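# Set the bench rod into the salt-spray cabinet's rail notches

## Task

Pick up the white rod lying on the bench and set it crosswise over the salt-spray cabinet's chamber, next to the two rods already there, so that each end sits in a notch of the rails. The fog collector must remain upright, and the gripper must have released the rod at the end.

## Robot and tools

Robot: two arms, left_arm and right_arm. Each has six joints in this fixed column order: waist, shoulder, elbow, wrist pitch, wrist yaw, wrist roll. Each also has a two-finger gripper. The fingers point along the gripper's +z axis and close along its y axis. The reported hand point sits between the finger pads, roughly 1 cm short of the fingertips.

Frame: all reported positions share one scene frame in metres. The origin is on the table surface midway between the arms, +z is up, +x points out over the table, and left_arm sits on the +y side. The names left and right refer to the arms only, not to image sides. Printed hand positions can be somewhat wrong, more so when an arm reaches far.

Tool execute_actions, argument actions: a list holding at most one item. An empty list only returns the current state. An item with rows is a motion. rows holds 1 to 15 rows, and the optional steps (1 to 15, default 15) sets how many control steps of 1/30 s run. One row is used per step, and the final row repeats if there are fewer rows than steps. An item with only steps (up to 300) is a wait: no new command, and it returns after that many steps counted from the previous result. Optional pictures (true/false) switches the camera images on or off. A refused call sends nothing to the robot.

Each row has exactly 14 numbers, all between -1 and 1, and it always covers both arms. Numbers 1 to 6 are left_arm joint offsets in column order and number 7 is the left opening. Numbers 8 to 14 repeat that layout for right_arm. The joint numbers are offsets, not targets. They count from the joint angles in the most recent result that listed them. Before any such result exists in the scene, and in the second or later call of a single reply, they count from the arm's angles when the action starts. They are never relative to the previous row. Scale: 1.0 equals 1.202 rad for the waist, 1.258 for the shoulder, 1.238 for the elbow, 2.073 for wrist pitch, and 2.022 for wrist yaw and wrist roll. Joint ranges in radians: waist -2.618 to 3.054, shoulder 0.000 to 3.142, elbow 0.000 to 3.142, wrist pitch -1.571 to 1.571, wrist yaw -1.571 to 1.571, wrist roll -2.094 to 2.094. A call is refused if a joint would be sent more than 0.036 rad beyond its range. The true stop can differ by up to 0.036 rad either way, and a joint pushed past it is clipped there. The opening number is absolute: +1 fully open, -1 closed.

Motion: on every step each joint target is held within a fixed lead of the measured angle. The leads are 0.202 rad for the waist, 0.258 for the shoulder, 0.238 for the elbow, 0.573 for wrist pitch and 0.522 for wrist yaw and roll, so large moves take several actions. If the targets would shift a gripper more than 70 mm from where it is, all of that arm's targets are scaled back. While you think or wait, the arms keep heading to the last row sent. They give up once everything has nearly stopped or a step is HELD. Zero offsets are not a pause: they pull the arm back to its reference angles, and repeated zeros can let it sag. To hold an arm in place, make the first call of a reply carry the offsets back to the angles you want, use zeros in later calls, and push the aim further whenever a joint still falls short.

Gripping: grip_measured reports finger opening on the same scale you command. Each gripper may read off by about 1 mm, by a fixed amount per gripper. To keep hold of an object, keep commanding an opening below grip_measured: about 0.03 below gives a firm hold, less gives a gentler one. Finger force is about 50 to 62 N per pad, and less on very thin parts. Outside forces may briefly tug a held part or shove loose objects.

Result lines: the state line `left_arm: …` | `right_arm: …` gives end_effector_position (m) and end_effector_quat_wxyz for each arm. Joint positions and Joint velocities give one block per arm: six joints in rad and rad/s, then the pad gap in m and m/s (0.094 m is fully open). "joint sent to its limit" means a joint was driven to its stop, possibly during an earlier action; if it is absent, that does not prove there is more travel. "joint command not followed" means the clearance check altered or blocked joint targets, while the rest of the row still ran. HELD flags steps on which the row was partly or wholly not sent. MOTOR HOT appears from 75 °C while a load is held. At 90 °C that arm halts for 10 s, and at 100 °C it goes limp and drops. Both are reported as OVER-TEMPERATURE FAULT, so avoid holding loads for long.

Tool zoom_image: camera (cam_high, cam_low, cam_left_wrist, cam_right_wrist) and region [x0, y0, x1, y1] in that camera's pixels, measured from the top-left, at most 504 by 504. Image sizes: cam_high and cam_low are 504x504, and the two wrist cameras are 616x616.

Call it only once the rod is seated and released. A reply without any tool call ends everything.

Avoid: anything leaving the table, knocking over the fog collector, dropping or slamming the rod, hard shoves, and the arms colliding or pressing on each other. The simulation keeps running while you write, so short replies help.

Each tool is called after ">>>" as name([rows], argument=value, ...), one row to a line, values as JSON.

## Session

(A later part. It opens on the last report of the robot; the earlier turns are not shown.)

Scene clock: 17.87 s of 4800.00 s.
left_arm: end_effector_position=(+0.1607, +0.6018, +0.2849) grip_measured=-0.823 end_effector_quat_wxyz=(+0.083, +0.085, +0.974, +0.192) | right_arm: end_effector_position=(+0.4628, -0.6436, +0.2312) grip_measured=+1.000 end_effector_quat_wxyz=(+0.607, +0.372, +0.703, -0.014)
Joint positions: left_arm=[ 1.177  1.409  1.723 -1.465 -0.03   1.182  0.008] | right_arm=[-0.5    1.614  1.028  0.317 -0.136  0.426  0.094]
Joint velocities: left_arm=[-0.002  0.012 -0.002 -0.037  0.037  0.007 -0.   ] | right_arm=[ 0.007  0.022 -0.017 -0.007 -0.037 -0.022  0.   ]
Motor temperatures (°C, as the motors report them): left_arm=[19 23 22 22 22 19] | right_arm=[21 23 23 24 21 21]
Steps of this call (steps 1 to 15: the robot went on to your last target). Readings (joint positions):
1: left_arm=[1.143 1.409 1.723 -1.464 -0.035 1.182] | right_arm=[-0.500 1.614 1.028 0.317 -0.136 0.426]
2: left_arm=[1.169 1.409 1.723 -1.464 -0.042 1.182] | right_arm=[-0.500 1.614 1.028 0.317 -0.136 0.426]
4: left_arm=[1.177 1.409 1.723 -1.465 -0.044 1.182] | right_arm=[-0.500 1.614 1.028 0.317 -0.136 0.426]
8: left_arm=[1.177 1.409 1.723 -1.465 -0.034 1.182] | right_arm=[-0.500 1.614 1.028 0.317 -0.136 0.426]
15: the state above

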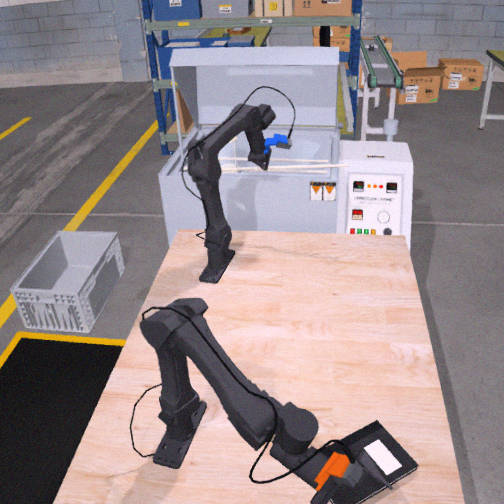

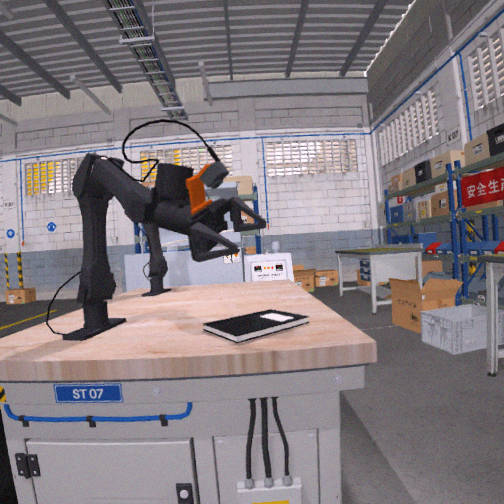

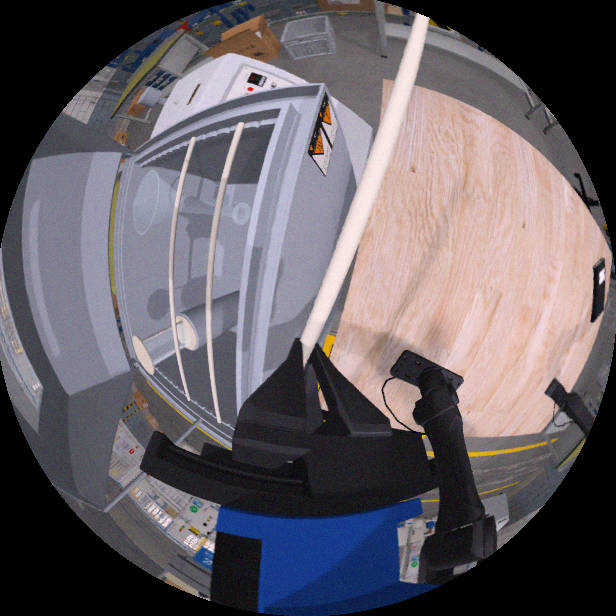

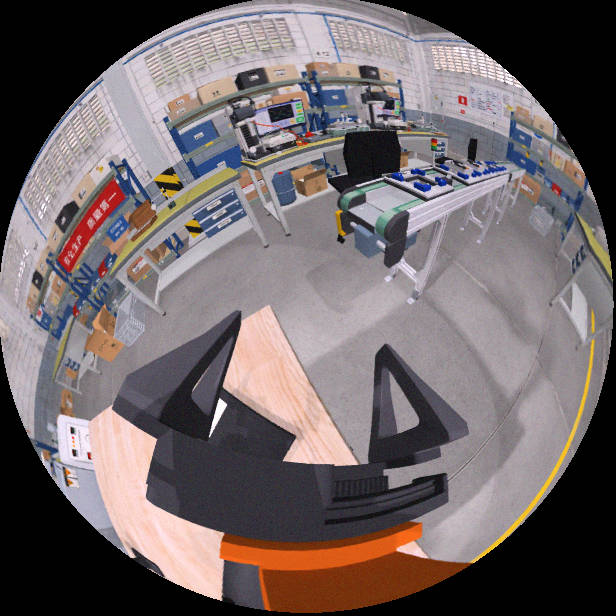

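>>> execute_actions([
  {"rows":[[0.05,0.05,0.1,0,-0.03,0,-0.85,0,0,0,0,0,0,1],[0.1,0.1,0.18,0,-0.05,0,-0.85,0,0,0,0,0,0,1],[0.119,0.15,0.25,0.01,-0.075,0.012,-0.85,0,0,0,0,0,0,1],[0.119,0.2,0.3,0.01,-0.075,0.012,-0.85,0,0,0,0,0,0,1],[0.119,0.25,0.36,0.02,-0.075,0.012,-0.85,0,0,0,0,0,0,1],[0.119,0.3,0.36,0.02,-0.075,0.012,-0.85,0,0,0,0,0,0,1],[0.119,0.345,0.36,0.02,-0.075,0.012,-0.85,0,0,0,0,0,0,1]]},
], pictures=false)

>>> execute_actions([
  {"steps":10},
])

Scene clock: 21.40 s of 4800.00 s.
left_arm: end_effector_position=(+0.1784, +0.7502, +0.2538) grip_measured=-0.823 end_effector_quat_wxyz=(+0.037, +0.027, +0.977, +0.206) | right_arm: end_effector_position=(+0.4628, -0.6436, +0.2312) grip_measured=+1.000 end_effector_quat_wxyz=(+0.607, +0.372, +0.703, -0.014)
Joint positions: left_arm=[ 1.3    1.915  2.143 -1.387 -0.097  1.201  0.008] | right_arm=[-0.5    1.614  1.028  0.317 -0.136  0.426  0.094]
Joint velocities: left_arm=[ 0.354 -0.271 -0.002 -0.286 -0.74  -0.022  0.   ] | right_arm=[ 0.002 -0.007 -0.017 -0.007 -0.037  0.037  0.   ]
Motor temperatures (°C, as the motors report them): left_arm=[19 23 22 22 22 19] | right_arm=[21 24 23 25 21 21]
Steps of this call (steps 1 to 15: the robot went on to your last target; steps 16 to 90: nothing new was sent; then 0.03 s passed at rest; steps 91 to 105: all 15 steps of this action). Readings (joint positions):
91: left_arm=[1.182 1.420 1.740 -1.475 -0.027 1.183] | right_arm=[-0.500 1.614 1.028 0.317 -0.136 0.426]
92: left_arm=[1.200 1.449 1.789 -1.488 -0.018 1.184] | right_arm=[-0.500 1.614 1.028 0.317 -0.136 0.426]
94: left_arm=[1.241 1.548 1.939 -1.468 -0.004 1.190] | right_arm=[-0.500 1.614 1.028 0.317 -0.136 0.426]
98: left_arm=[1.264 1.775 2.147 -1.365 0.005 1.195] | right_arm=[-0.500 1.614 1.028 0.317 -0.136 0.426]
105: the state above

Scene clock: 21.73 s of 4800.00 s.
left_arm: end_effector_position=(+0.1501, +0.7448, +0.2789) grip_measured=-0.823 end_effector_quat_wxyz=(+0.008, +0.007, +0.971, +0.237) | right_arm: end_effector_position=(+0.4628, -0.6436, +0.2312) grip_measured=+1.000 end_effector_quat_wxyz=(+0.607, +0.372, +0.703, -0.014)
Joint positions: left_arm=[ 1.323  1.851  2.143 -1.414 -0.172  1.202  0.008] | right_arm=[-0.5    1.614  1.028  0.317 -0.136  0.426  0.094]
Joint velocities: left_arm=[ 0.002 -0.002 -0.007 -0.081 -0.095 -0.037  0.001] | right_arm=[ 0.002  0.007 -0.002 -0.007 -0.007  0.081  0.   ]
Motor temperatures (°C, as the motors report them): left_arm=[19 23 22 22 22 19] | right_arm=[21 24 23 25 21 21]
Steps of this call (steps 1 to 10: the robot went on to your last target). Readings (joint positions):
1: left_arm=[1.311 1.906 2.143 -1.395 -0.118 1.201] | right_arm=[-0.500 1.614 1.028 0.317 -0.136 0.426]
2: left_arm=[1.318 1.893 2.143 -1.400 -0.134 1.201] | right_arm=[-0.500 1.614 1.028 0.317 -0.136 0.426]
4: left_arm=[1.323 1.870 2.143 -1.405 -0.154 1.201] | right_arm=[-0.500 1.614 1.028 0.317 -0.136 0.426]
8: left_arm=[1.323 1.851 2.143 -1.412 -0.168 1.202] | right_arm=[-0.500 1.614 1.028 0.317 -0.136 0.426]
10: the state above

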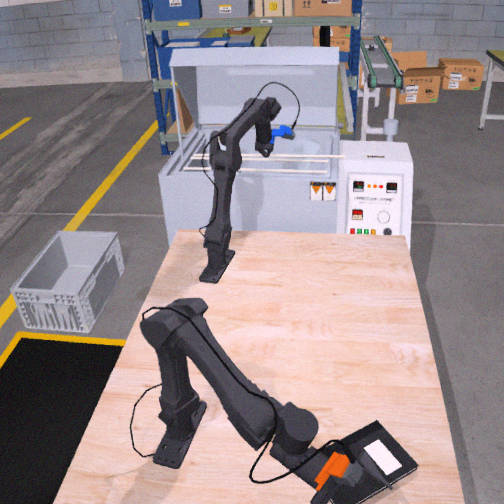

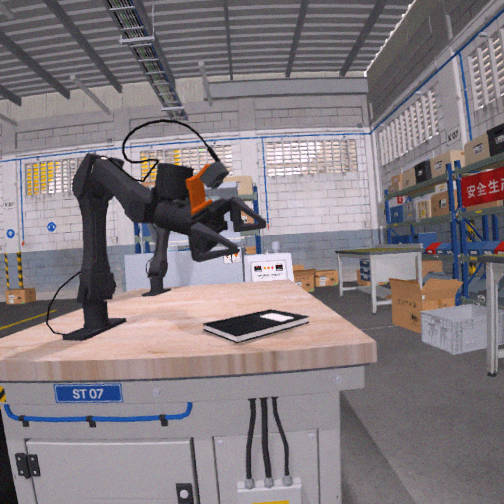

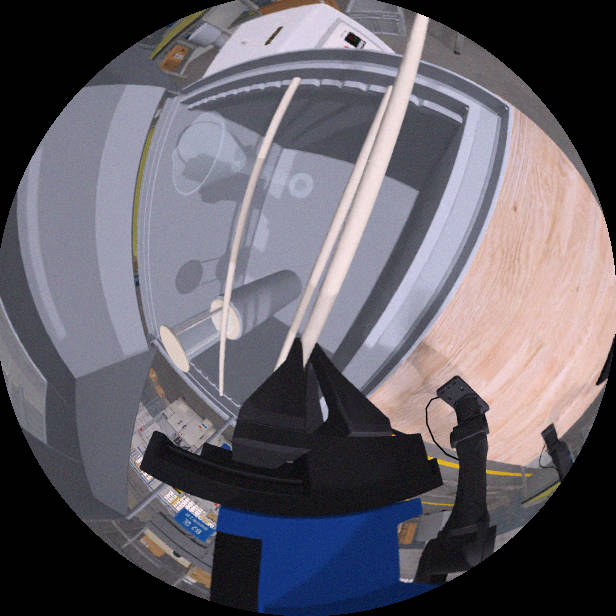

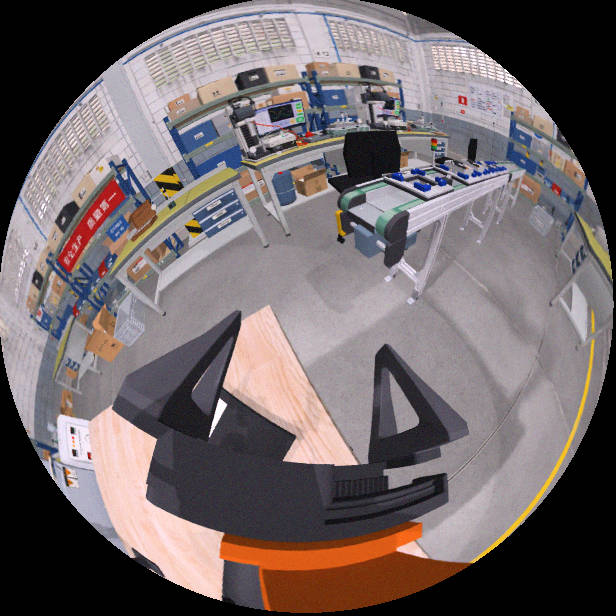

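>>> zoom_image(camera="cam_high", region=[150,90,370,220])

Region (150, 90, 370, 220) of cam_high's 504x504 image, scaled by 2.291, with more detail than that image has; it fills the top 298 rows of this view, and the rest is white.

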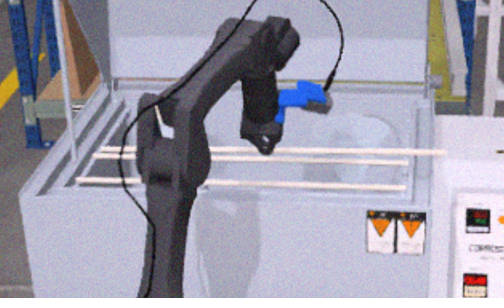

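>>> execute_actions([
  {"rows":[[0.04,0,0.02,0,0.01,0.025,-0.85,0,0,0,0,0,0,1],[0.08,0,0.02,0,0.02,0.05,-0.85,0,0,0,0,0,0,1],[0.118,0,0.02,0,0.03,0.074,-0.85,0,0,0,0,0,0,1],[0.118,0,0.02,0,0.03,0.074,-0.85,0,0,0,0,0,0,1],[0.118,-0.01,-0.02,0.015,0.03,0.074,-0.85,0,0,0,0,0,0,1],[0.118,-0.025,-0.06,0.03,0.03,0.074,-0.85,0,0,0,0,0,0,1],[0.118,-0.04,-0.1,0.045,0.03,0.074,-0.85,0,0,0,0,0,0,1],[0.118,-0.055,-0.14,0.06,0.03,0.074,-0.85,0,0,0,0,0,0,1],[0.118,-0.065,-0.18,0.08,0.03,0.074,-0.85,0,0,0,0,0,0,1],[0.118,-0.08,-0.22,0.095,0.03,0.074,-0.85,0,0,0,0,0,0,1],[0.118,-0.09,-0.26,0.11,0.03,0.074,-0.85,0,0,0,0,0,0,1],[0.118,-0.1,-0.3,0.13,0.03,0.074,-0.85,0,0,0,0,0,0,1]]},
], pictures=false)

>>> execute_actions([
  {"steps":15},
])

>>> zoom_image(camera="cam_high", region=[150,90,370,220])

Scene clock: 24.37 s of 4800.00 s.
left_arm: end_effector_position=(+0.0940, +0.7448, +0.2163) grip_measured=-0.823 end_effector_quat_wxyz=(-0.011, +0.007, +0.981, +0.196) | right_arm: end_effector_position=(+0.4628, -0.6436, +0.2312) grip_measured=+1.000 end_effector_quat_wxyz=(+0.607, +0.372, +0.703, -0.014)
Joint positions: left_arm=[ 1.474  1.754  1.787 -1.226 -0.122  1.337  0.008] | right_arm=[-0.5    1.614  1.028  0.317 -0.136  0.426  0.094]
Joint velocities: left_arm=[-0.002 -0.012 -0.374  0.33   0.198 -0.095  0.   ] | right_arm=[ 0.012  0.002  0.007 -0.007  0.037  0.007  0.   ]
Motor temperatures (°C, as the motors report them): left_arm=[19 23 22 22 22 19] | right_arm=[21 24 23 25 21 21]
Steps of this call (steps 1 to 30: the robot went on to your last target; steps 31 to 64: nothing new was sent; steps 65 to 79: all 15 steps of this action). Readings (joint positions):
65: left_arm=[1.328 1.851 2.143 -1.417 -0.174 1.210] | right_arm=[-0.500 1.614 1.028 0.317 -0.136 0.426]
66: left_arm=[1.340 1.851 2.143 -1.417 -0.162 1.226] | right_arm=[-0.500 1.614 1.028 0.317 -0.136 0.426]
68: left_arm=[1.394 1.851 2.143 -1.417 -0.137 1.270] | right_arm=[-0.500 1.614 1.028 0.317 -0.136 0.426]
72: left_arm=[1.478 1.823 2.062 -1.360 -0.138 1.313] | right_arm=[-0.500 1.614 1.028 0.317 -0.136 0.426]
79: the state above

Scene clock: 24.87 s of 4800.00 s.
left_arm: end_effector_position=(+0.0991, +0.7568, +0.2217) grip_measured=-0.823 end_effector_quat_wxyz=(+0.000, +0.010, +0.974, +0.225) | right_arm: end_effector_position=(+0.4628, -0.6436, +0.2312) grip_measured=+1.000 end_effector_quat_wxyz=(+0.607, +0.372, +0.703, -0.014)
Joint positions: left_arm=[ 1.474  1.748  1.776 -1.159 -0.113  1.345  0.008] | right_arm=[-0.5    1.614  1.028  0.317 -0.136  0.426  0.094]
Joint velocities: left_arm=[-0.002 -0.002  0.017  0.007  0.081  0.007 -0.001] | right_arm=[ 0.002 -0.002  0.022 -0.066 -0.081 -0.022  0.   ]
Motor temperatures (°C, as the motors report them): left_arm=[19 24 22 22 22 19] | right_arm=[21 24 23 25 21 21]
Steps of this call (steps 1 to 15: the robot went on to your last target). Readings (joint positions):
1: left_arm=[1.474 1.754 1.778 -1.215 -0.119 1.337] | right_arm=[-0.500 1.614 1.028 0.317 -0.136 0.426]
2: left_arm=[1.474 1.754 1.776 -1.206 -0.116 1.339] | right_arm=[-0.500 1.614 1.028 0.317 -0.136 0.426]
4: left_arm=[1.474 1.752 1.776 -1.186 -0.113 1.341] | right_arm=[-0.500 1.614 1.028 0.317 -0.136 0.426]
8: left_arm=[1.474 1.748 1.776 -1.166 -0.113 1.344] | right_arm=[-0.500 1.614 1.028 0.317 -0.136 0.426]
15: the state above

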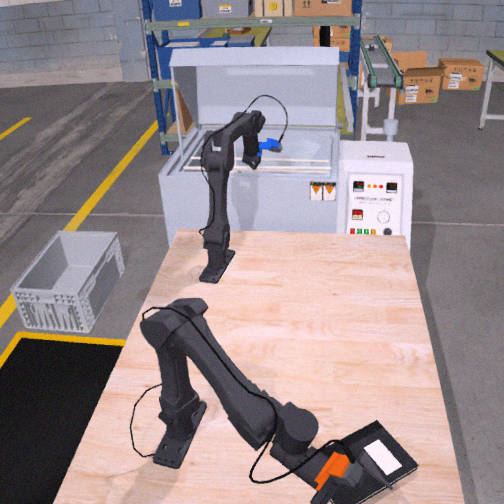

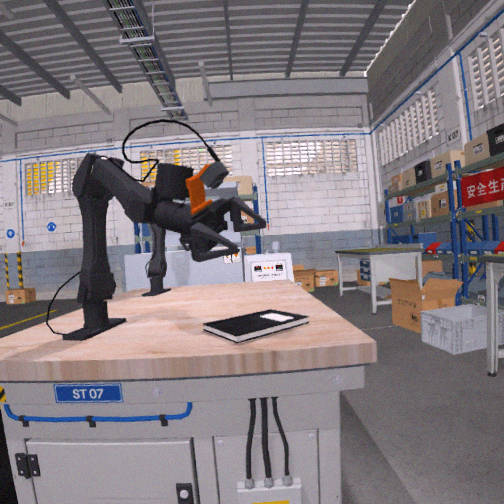

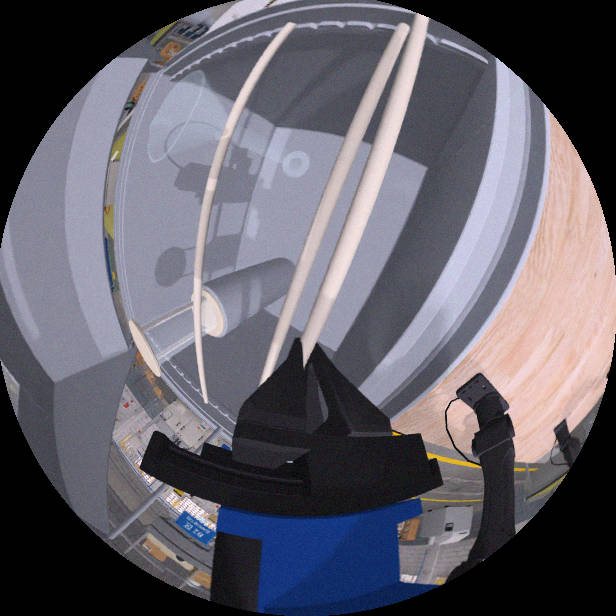

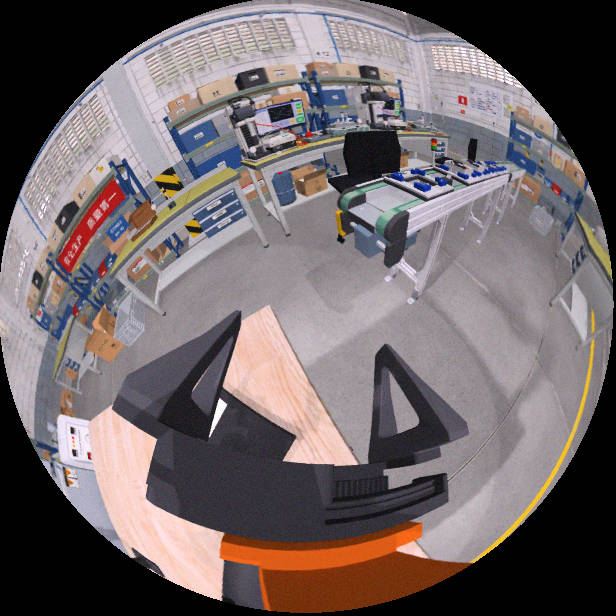

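Region (150, 90, 370, 220) of cam_high's 504x504 image, scaled by 2.291, with more detail than that image has; it fills the top 298 rows of this view, and the rest is white.

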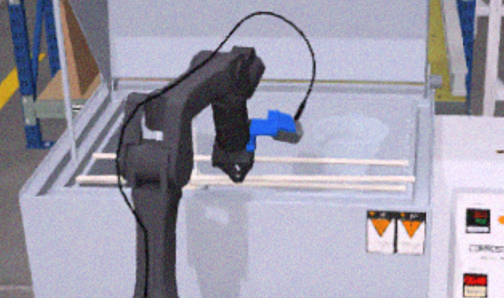

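>>> execute_actions([
  {"rows":[[0.02,-0.02,-0.03,0.015,0,0,-0.85,0,0,0,0,0,0,1],[0.02,-0.03,-0.06,0.03,0,0,-0.85,0,0,0,0,0,0,1],[0.02,-0.038,-0.09,0.04,0,0,-0.85,0,0,0,0,0,0,1],[0.02,-0.038,-0.11,0.052,0,0,-0.85,0,0,0,0,0,0,1]]},
])

>>> zoom_image(camera="cam_high", region=[160,130,350,200])

Scene clock: 26.27 s of 4800.00 s.
left_arm: end_effector_position=(+0.0942, +0.7567, +0.2013) grip_measured=-0.823 end_effector_quat_wxyz=(+0.005, +0.002, +0.974, +0.227) | right_arm: end_effector_position=(+0.4628, -0.6436, +0.2312) grip_measured=+1.000 end_effector_quat_wxyz=(+0.607, +0.372, +0.703, -0.014)
Joint positions: left_arm=[ 1.49   1.717  1.655 -1.06  -0.102  1.342  0.008] | right_arm=[-0.5    1.614  1.028  0.317 -0.136  0.426  0.094]
Joint velocities: left_arm=[ 0.002 -0.002  0.007  0.037  0.066 -0.051 -0.   ] | right_arm=[-0.002 -0.007  0.012 -0.007  0.022 -0.022  0.   ]
Motor temperatures (°C, as the motors report them): left_arm=[19 24 22 22 22 19] | right_arm=[21 24 23 25 21 21]
Steps of this call (steps 1 to 15: the robot went on to your last target; steps 16 to 27: nothing new was sent; steps 28 to 42: all 15 steps of this action). Readings (joint positions):
28: left_arm=[1.475 1.746 1.772 -1.154 -0.113 1.346] | right_arm=[-0.500 1.614 1.028 0.317 -0.136 0.426]
29: left_arm=[1.478 1.742 1.759 -1.142 -0.113 1.346] | right_arm=[-0.500 1.614 1.028 0.317 -0.136 0.426]
31: left_arm=[1.485 1.724 1.709 -1.109 -0.113 1.346] | right_arm=[-0.500 1.614 1.028 0.317 -0.136 0.426]
35: left_arm=[1.489 1.717 1.657 -1.079 -0.105 1.342] | right_arm=[-0.500 1.614 1.028 0.317 -0.136 0.426]
42: the state above

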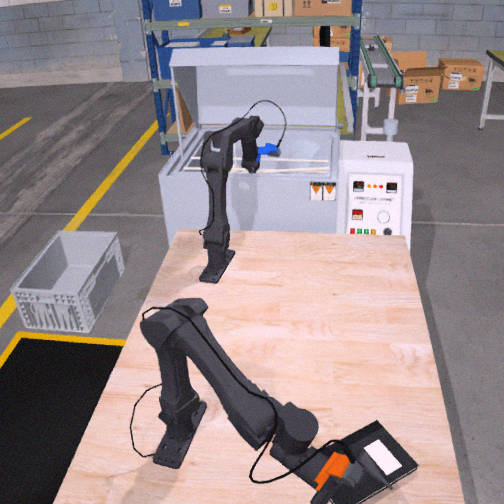

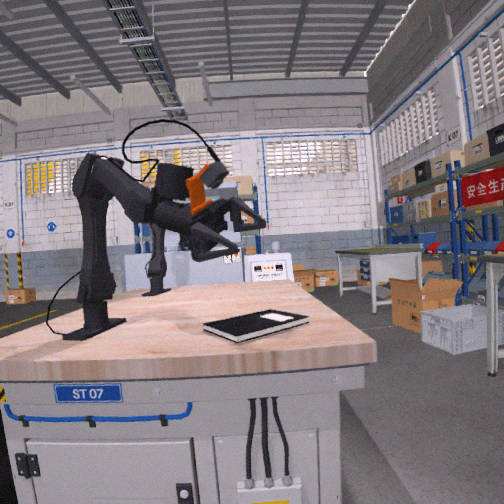

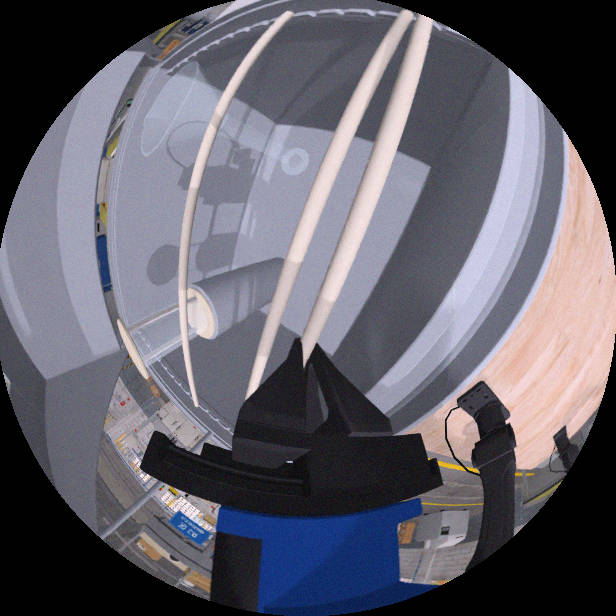

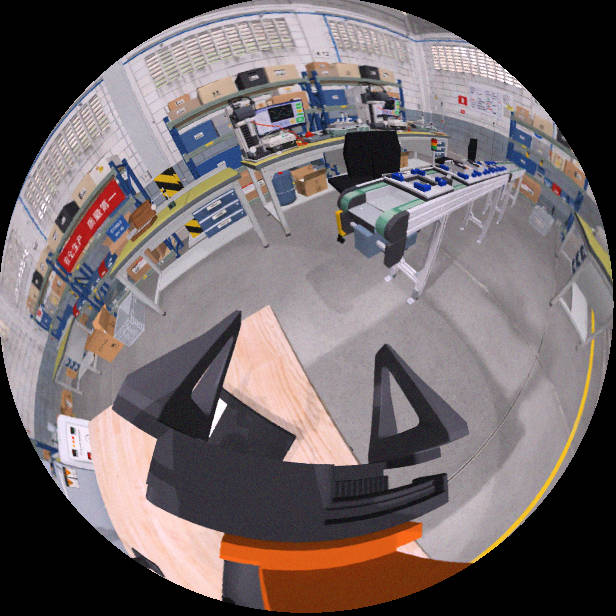

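Region (160, 130, 350, 200) of cam_high's 504x504 image, scaled by 2.653, with more detail than that image has; it fills the top 186 rows of this view, and the rest is white.

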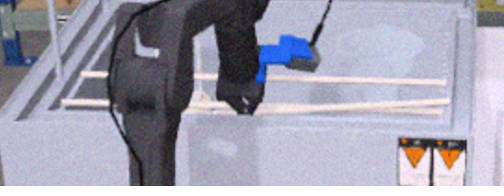

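>>> execute_actions([
  {"rows":[[0,-0.013,0.08,-0.03,-0.005,0,-0.85,0,0,0,0,0,0,1],[0,-0.013,0.08,-0.03,-0.005,0,-0.85,0,0,0,0,0,0,1],[0,-0.013,0.08,-0.03,-0.005,0,-0.85,0,0,0,0,0,0,1],[0,-0.013,0.08,-0.03,-0.005,0,-0.85,0,0,0,0,0,0,1],[0,-0.013,0.08,-0.03,-0.005,0,-0.85,0,0,0,0,0,0,1],[0.032,-0.013,0.08,-0.03,0,0.018,-0.85,0,0,0,0,0,0,1]]},
])

>>> zoom_image(camera="cam_high", region=[160,140,260,200])

>>> zoom_image(camera="cam_high", region=[250,140,350,200])

Scene clock: 27.77 s of 4800.00 s.
left_arm: end_effector_position=(+0.0800, +0.7604, +0.2238) grip_measured=-0.823 end_effector_quat_wxyz=(-0.001, -0.002, +0.971, +0.241) | right_arm: end_effector_position=(+0.4628, -0.6436, +0.2312) grip_measured=+1.000 end_effector_quat_wxyz=(+0.607, +0.372, +0.703, -0.014)
Joint positions: left_arm=[ 1.523  1.714  1.73  -1.112 -0.107  1.371  0.008] | right_arm=[-0.5    1.614  1.028  0.317 -0.136  0.426  0.094]
Joint velocities: left_arm=[-0.017 -0.012  0.012 -0.022  0.007  0.125 -0.001] | right_arm=[ 0.002  0.012 -0.007  0.022  0.037 -0.081  0.   ]
Motor temperatures (°C, as the motors report them): left_arm=[19 24 22 22 22 19] | right_arm=[21 24 23 25 21 21]
Steps of this call (steps 1 to 15: the robot went on to your last target; steps 16 to 30: nothing new was sent; steps 31 to 45: all 15 steps of this action). Readings (joint positions):
31: left_arm=[1.490 1.718 1.666 -1.070 -0.101 1.342] | right_arm=[-0.500 1.614 1.028 0.317 -0.136 0.426]
32: left_arm=[1.490 1.720 1.682 -1.082 -0.101 1.342] | right_arm=[-0.500 1.614 1.028 0.317 -0.136 0.426]
34: left_arm=[1.490 1.718 1.712 -1.092 -0.101 1.342] | right_arm=[-0.500 1.614 1.028 0.317 -0.136 0.426]
38: left_arm=[1.506 1.714 1.730 -1.096 -0.103 1.357] | right_arm=[-0.500 1.614 1.028 0.317 -0.136 0.426]
45: the state above

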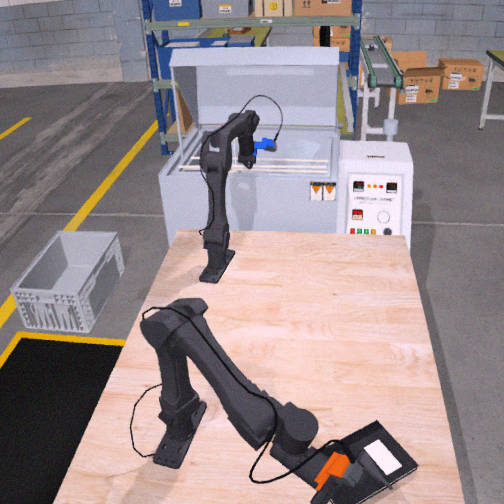

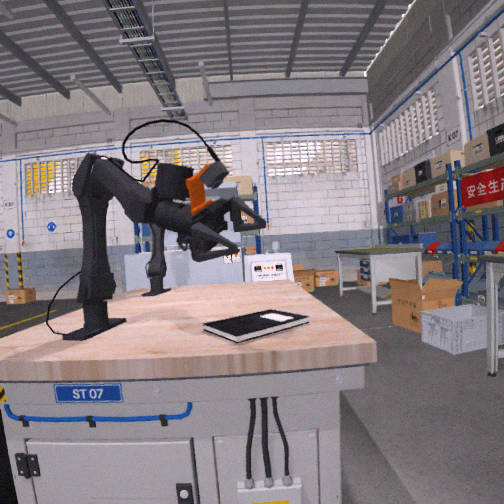

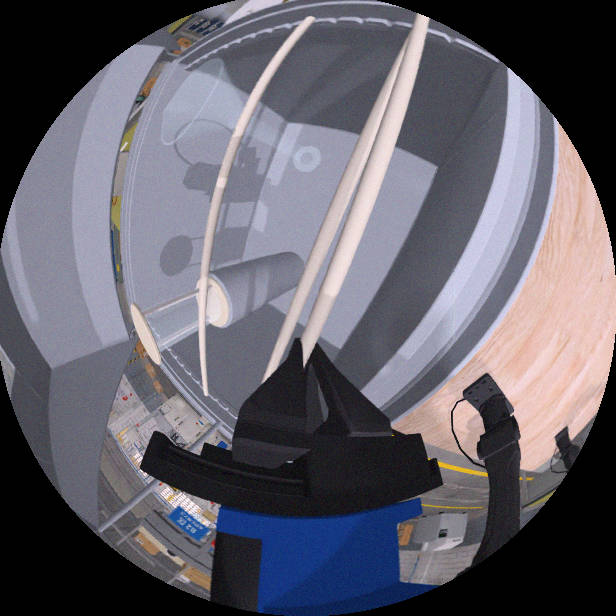

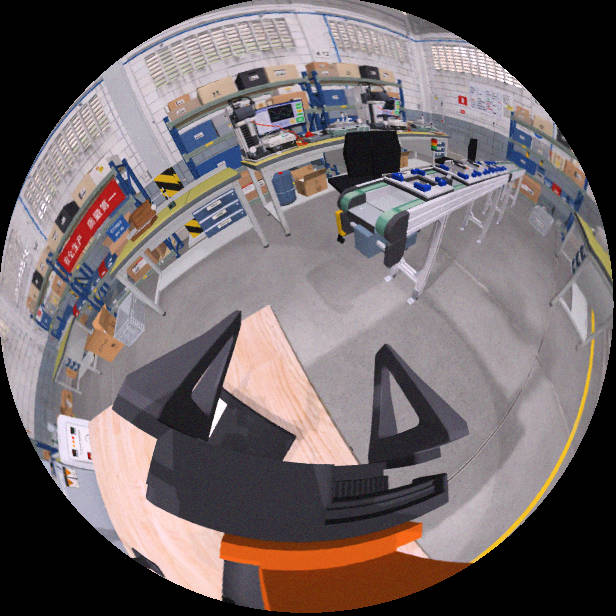

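Region (160, 140, 260, 200) of cam_high's 504x504 image, scaled by 5.040, with more detail than that image has; it fills the top 302 rows of this view, and the rest is white.

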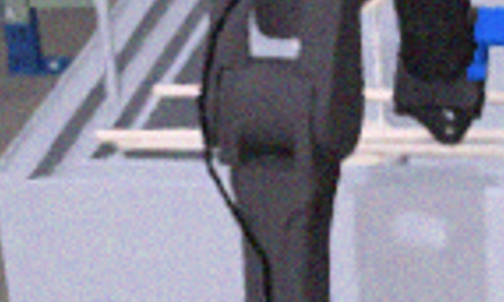

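Region (250, 140, 350, 200) of cam_high's 504x504 image, scaled by 5.040, with more detail than that image has; it fills the top 302 rows of this view, and the rest is white.

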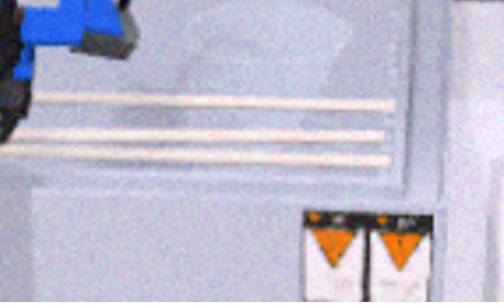

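>>> execute_actions([
  {"rows":[[-0.012,-0.03,0.0,-0.01,-0.012,0.008,-0.85,0,0,0,0,0,0,1],[-0.012,-0.05,-0.02,0,-0.012,0.008,-0.85,0,0,0,0,0,0,1],[-0.012,-0.05,-0.05,0.01,-0.012,0.008,-0.85,0,0,0,0,0,0,1],[-0.012,-0.05,-0.08,0.02,-0.012,0.008,-0.85,0,0,0,0,0,0,1],[-0.012,-0.05,-0.105,0.028,-0.012,0.008,-0.85,0,0,0,0,0,0,1]]},
])

>>> zoom_image(camera="cam_high", region=[160,140,260,200])

>>> zoom_image(camera="cam_high", region=[250,140,350,200])

Scene clock: 29.67 s of 4800.00 s.
left_arm: end_effector_position=(+0.0730, +0.7444, +0.2052) grip_measured=-0.823 end_effector_quat_wxyz=(-0.020, +0.006, +0.973, +0.228) | right_arm: end_effector_position=(+0.4628, -0.6436, +0.2312) grip_measured=+1.000 end_effector_quat_wxyz=(+0.607, +0.372, +0.703, -0.014)
Joint positions: left_arm=[ 1.518  1.662  1.609 -1.075 -0.137  1.387  0.008] | right_arm=[-0.5    1.614  1.028  0.317 -0.136  0.426  0.094]
Joint velocities: left_arm=[ 0.012 -0.017  0.002  0.037 -0.037 -0.037  0.002] | right_arm=[-0.012  0.007  0.002  0.007 -0.037 -0.037  0.   ]
Motor temperatures (°C, as the motors report them): left_arm=[19 24 22 23 22 19] | right_arm=[21 24 23 25 21 21]
Steps of this call (steps 1 to 15: the robot went on to your last target; steps 16 to 42: nothing new was sent; steps 43 to 57: all 15 steps of this action). Readings (joint positions):
43: left_arm=[1.523 1.713 1.730 -1.115 -0.110 1.376] | right_arm=[-0.500 1.614 1.028 0.317 -0.136 0.426]
44: left_arm=[1.522 1.708 1.727 -1.114 -0.114 1.377] | right_arm=[-0.500 1.614 1.028 0.317 -0.136 0.426]
46: left_arm=[1.520 1.687 1.695 -1.099 -0.120 1.379] | right_arm=[-0.500 1.614 1.028 0.317 -0.136 0.426]
50: left_arm=[1.518 1.662 1.623 -1.086 -0.127 1.384] | right_arm=[-0.500 1.614 1.028 0.317 -0.136 0.426]
57: the state above

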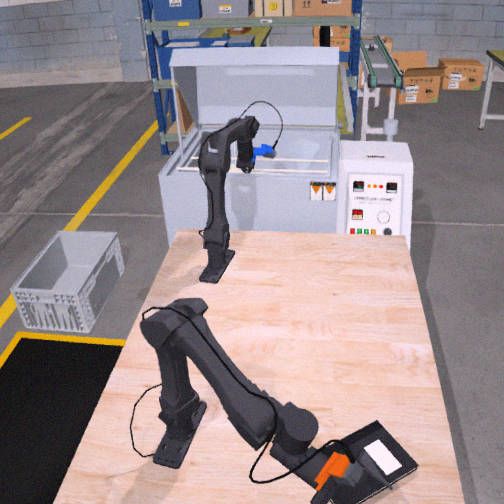

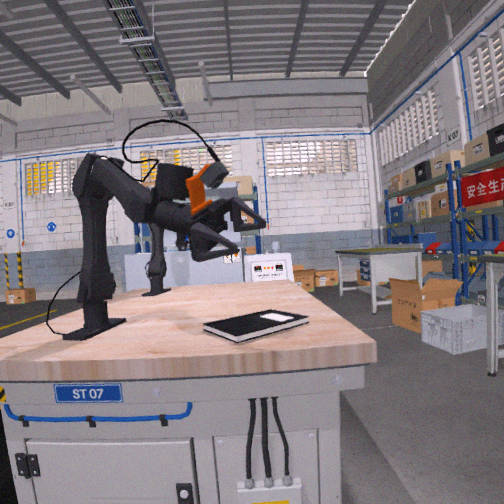

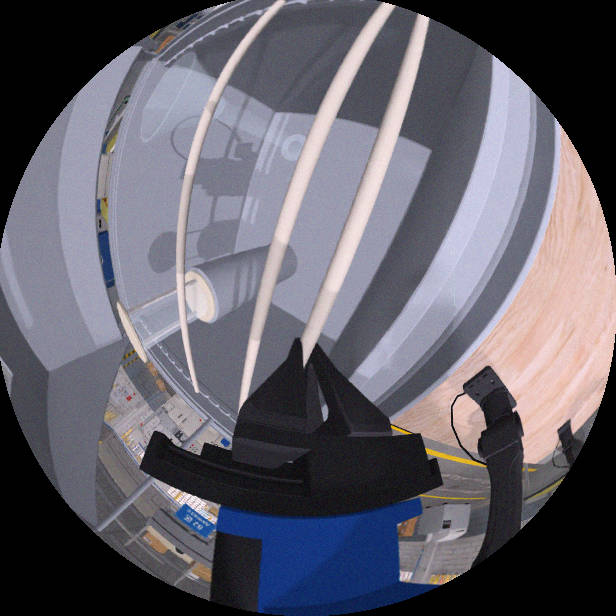

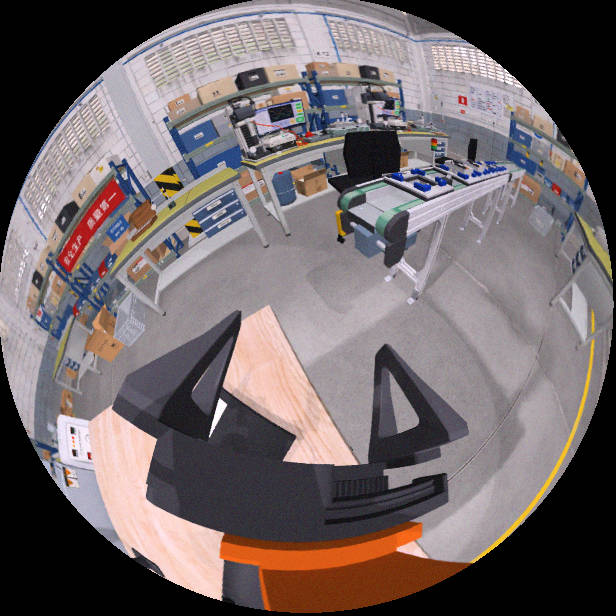

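Region (160, 140, 260, 200) of cam_high's 504x504 image, scaled by 5.040, with more detail than that image has; it fills the top 302 rows of this view, and the rest is white.

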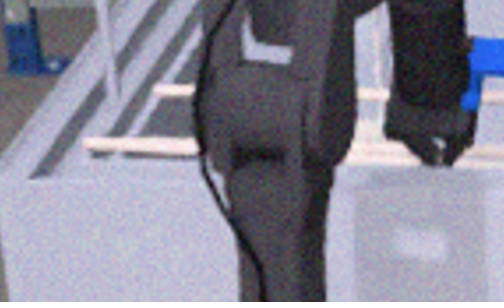

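Region (250, 140, 350, 200) of cam_high's 504x504 image, scaled by 5.040, with more detail than that image has; it fills the top 302 rows of this view, and the rest is white.

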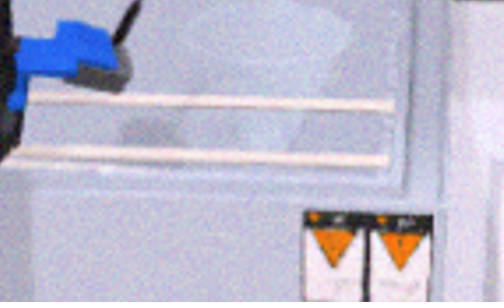

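>>> execute_actions([
  {"rows":[[0,-0.013,0.045,-0.012,0,0,-0.85,0,0,0,0,0,0,1],[0,-0.013,0.045,-0.012,0,0,-0.85,0,0,0,0,0,0,1],[0,-0.013,0.045,-0.012,0,0,-0.85,0,0,0,0,0,0,1],[0,-0.013,0.045,-0.012,0,0,-0.85,0,0,0,0,0,0,1],[-0.033,-0.013,0.045,-0.012,0.004,-0.017,-0.85,0,0,0,0,0,0,1]]},
])

>>> zoom_image(camera="cam_high", region=[160,140,260,200])

>>> zoom_image(camera="cam_high", region=[250,140,350,200])

Scene clock: 31.33 s of 4800.00 s.
left_arm: end_effector_position=(+0.0776, +0.7433, +0.2126) grip_measured=-0.823 end_effector_quat_wxyz=(-0.025, +0.003, +0.972, +0.232) | right_arm: end_effector_position=(+0.4628, -0.6436, +0.2312) grip_measured=+1.000 end_effector_quat_wxyz=(+0.607, +0.372, +0.703, -0.014)
Joint positions: left_arm=[ 1.498  1.662  1.635 -1.097 -0.156  1.365  0.008] | right_arm=[-0.5    1.614  1.028  0.317 -0.136  0.426  0.094]
Joint velocities: left_arm=[-0.007 -0.002 -0.002 -0.066 -0.022  0.022  0.001] | right_arm=[-0.012 -0.002  0.002  0.007 -0.051 -0.081  0.   ]
Motor temperatures (°C, as the motors report them): left_arm=[19 24 22 23 22 19] | right_arm=[21 24 23 25 21 21]
Steps of this call (steps 1 to 15: the robot went on to your last target; steps 16 to 35: nothing new was sent; steps 36 to 50: all 15 steps of this action). Readings (joint positions):
36: left_arm=[1.518 1.662 1.613 -1.075 -0.138 1.387] | right_arm=[-0.500 1.614 1.028 0.317 -0.136 0.426]
37: left_arm=[1.518 1.662 1.617 -1.079 -0.139 1.387] | right_arm=[-0.500 1.614 1.028 0.317 -0.136 0.426]
39: left_arm=[1.518 1.662 1.629 -1.085 -0.139 1.387] | right_arm=[-0.500 1.614 1.028 0.317 -0.136 0.426]
43: left_arm=[1.499 1.662 1.635 -1.090 -0.155 1.373] | right_arm=[-0.500 1.614 1.028 0.317 -0.136 0.426]
50: the state above

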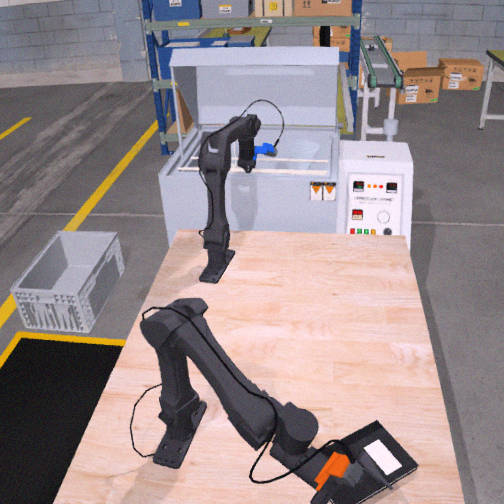

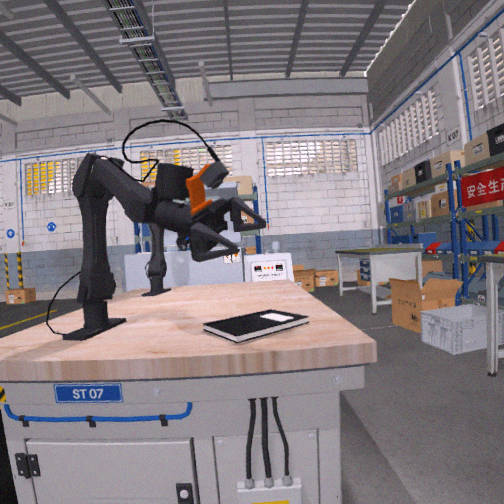

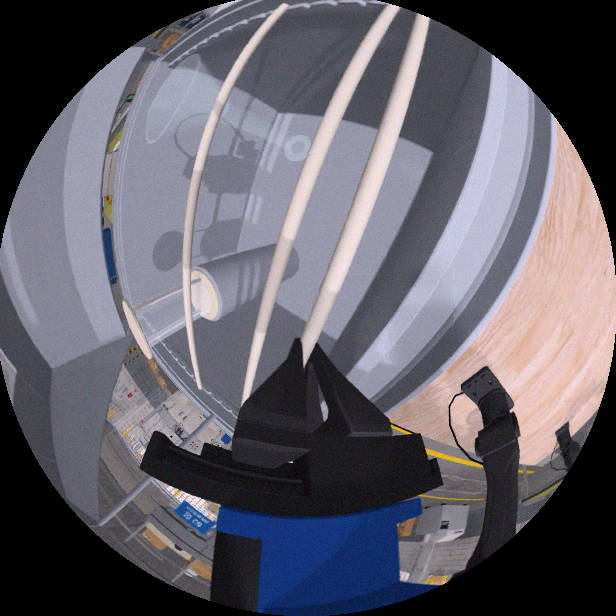

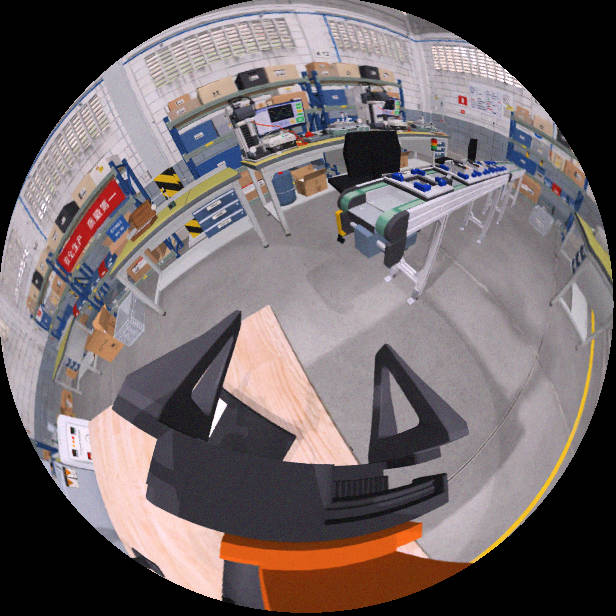

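Region (160, 140, 260, 200) of cam_high's 504x504 image, scaled by 5.040, with more detail than that image has; it fills the top 302 rows of this view, and the rest is white.

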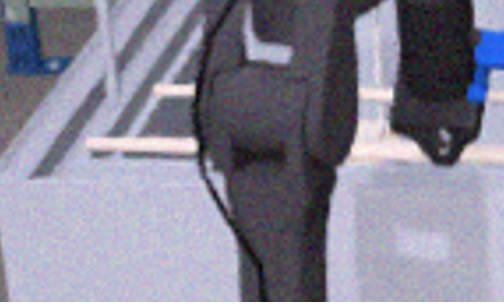

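Region (250, 140, 350, 200) of cam_high's 504x504 image, scaled by 5.040, with more detail than that image has; it fills the top 302 rows of this view, and the rest is white.

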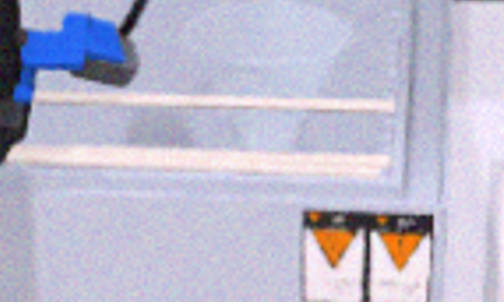

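>>> execute_actions([
  {"rows":[[0.01,-0.013,0.055,-0.015,0.012,0,-0.85,0,0,0,0,0,0,1],[0.01,-0.013,0.055,-0.015,0.012,0,-0.85,0,0,0,0,0,0,1],[0.01,-0.013,0.055,-0.015,0.012,0,-0.85,0,0,0,0,0,0,1],[0.01,-0.013,0.055,-0.015,0.012,0,-0.85,0,0,0,0,0,0,1],[0,-0.013,0.055,-0.015,0.028,0,-0.85,0,0,0,0,0,0,1]]},
])

>>> zoom_image(camera="cam_high", region=[160,140,260,200])

>>> zoom_image(camera="cam_high", region=[250,140,350,200])

Scene clock: 32.67 s of 4800.00 s.
left_arm: end_effector_position=(+0.0842, +0.7437, +0.2233) grip_measured=-0.823 end_effector_quat_wxyz=(-0.003, +0.005, +0.972, +0.236) | right_arm: end_effector_position=(+0.4628, -0.6436, +0.2312) grip_measured=+1.000 end_effector_quat_wxyz=(+0.607, +0.372, +0.703, -0.014)
Joint positions: left_arm=[ 1.5    1.662  1.674 -1.119 -0.116  1.363  0.008] | right_arm=[-0.5    1.614  1.028  0.317 -0.136  0.426  0.094]
Joint velocities: left_arm=[ 0.012 -0.012 -0.012 -0.007  0.007 -0.081  0.   ] | right_arm=[-0.007  0.002  0.007  0.037  0.007 -0.081  0.   ]
Motor temperatures (°C, as the motors report them): left_arm=[19 24 23 23 22 19] | right_arm=[21 24 23 25 21 21]
Steps of this call (steps 1 to 15: the robot went on to your last target; steps 16 to 25: nothing new was sent; steps 26 to 40: all 15 steps of this action). Readings (joint positions):
26: left_arm=[1.499 1.662 1.640 -1.104 -0.155 1.363] | right_arm=[-0.500 1.614 1.028 0.317 -0.136 0.426]
27: left_arm=[1.499 1.662 1.647 -1.109 -0.153 1.363] | right_arm=[-0.500 1.614 1.028 0.317 -0.136 0.426]
29: left_arm=[1.500 1.662 1.664 -1.115 -0.151 1.363] | right_arm=[-0.500 1.614 1.028 0.317 -0.136 0.426]
33: left_arm=[1.500 1.662 1.674 -1.115 -0.129 1.363] | right_arm=[-0.500 1.614 1.028 0.317 -0.136 0.426]
40: the state above

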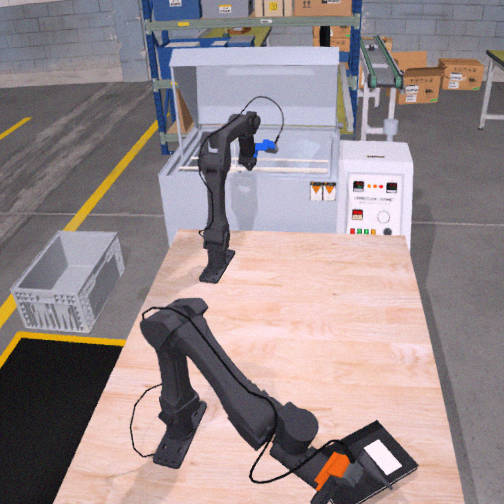

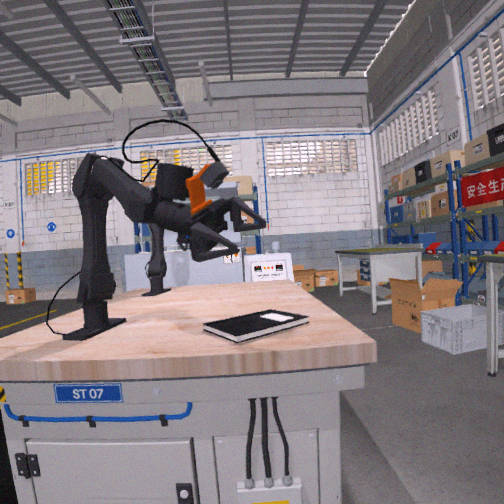

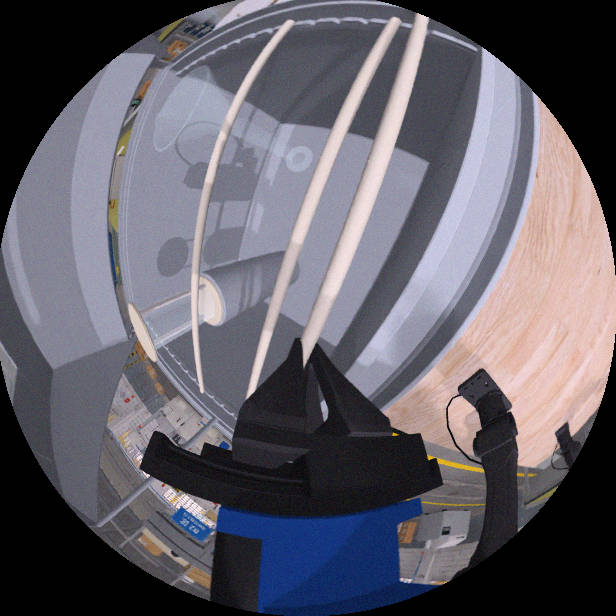

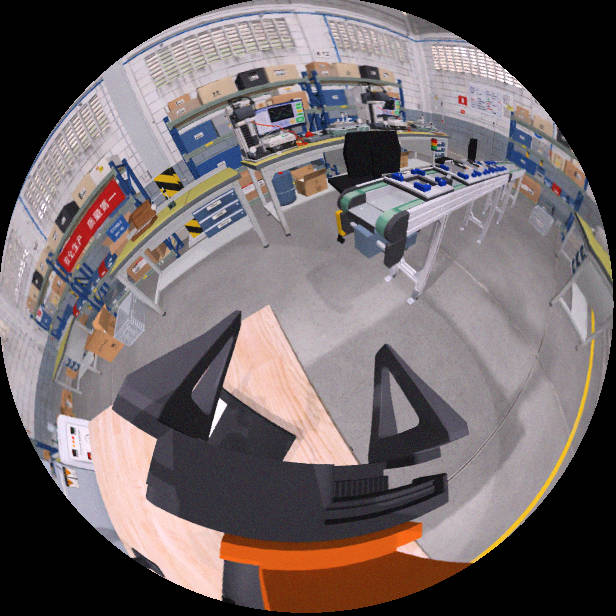

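Region (160, 140, 260, 200) of cam_high's 504x504 image, scaled by 5.040, with more detail than that image has; it fills the top 302 rows of this view, and the rest is white.

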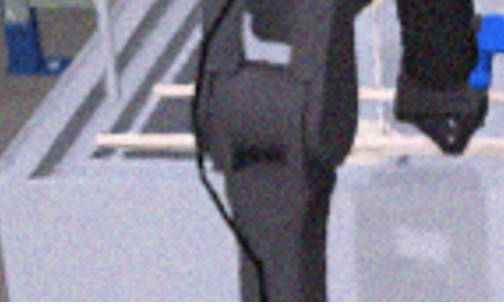

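Region (250, 140, 350, 200) of cam_high's 504x504 image, scaled by 5.040, with more detail than that image has; it fills the top 302 rows of this view, and the rest is white.

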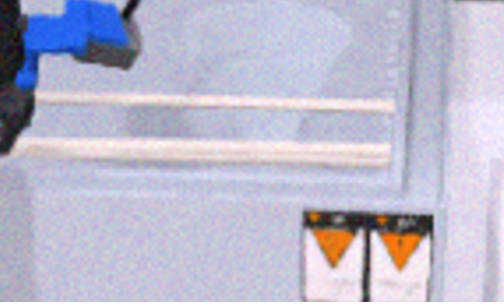

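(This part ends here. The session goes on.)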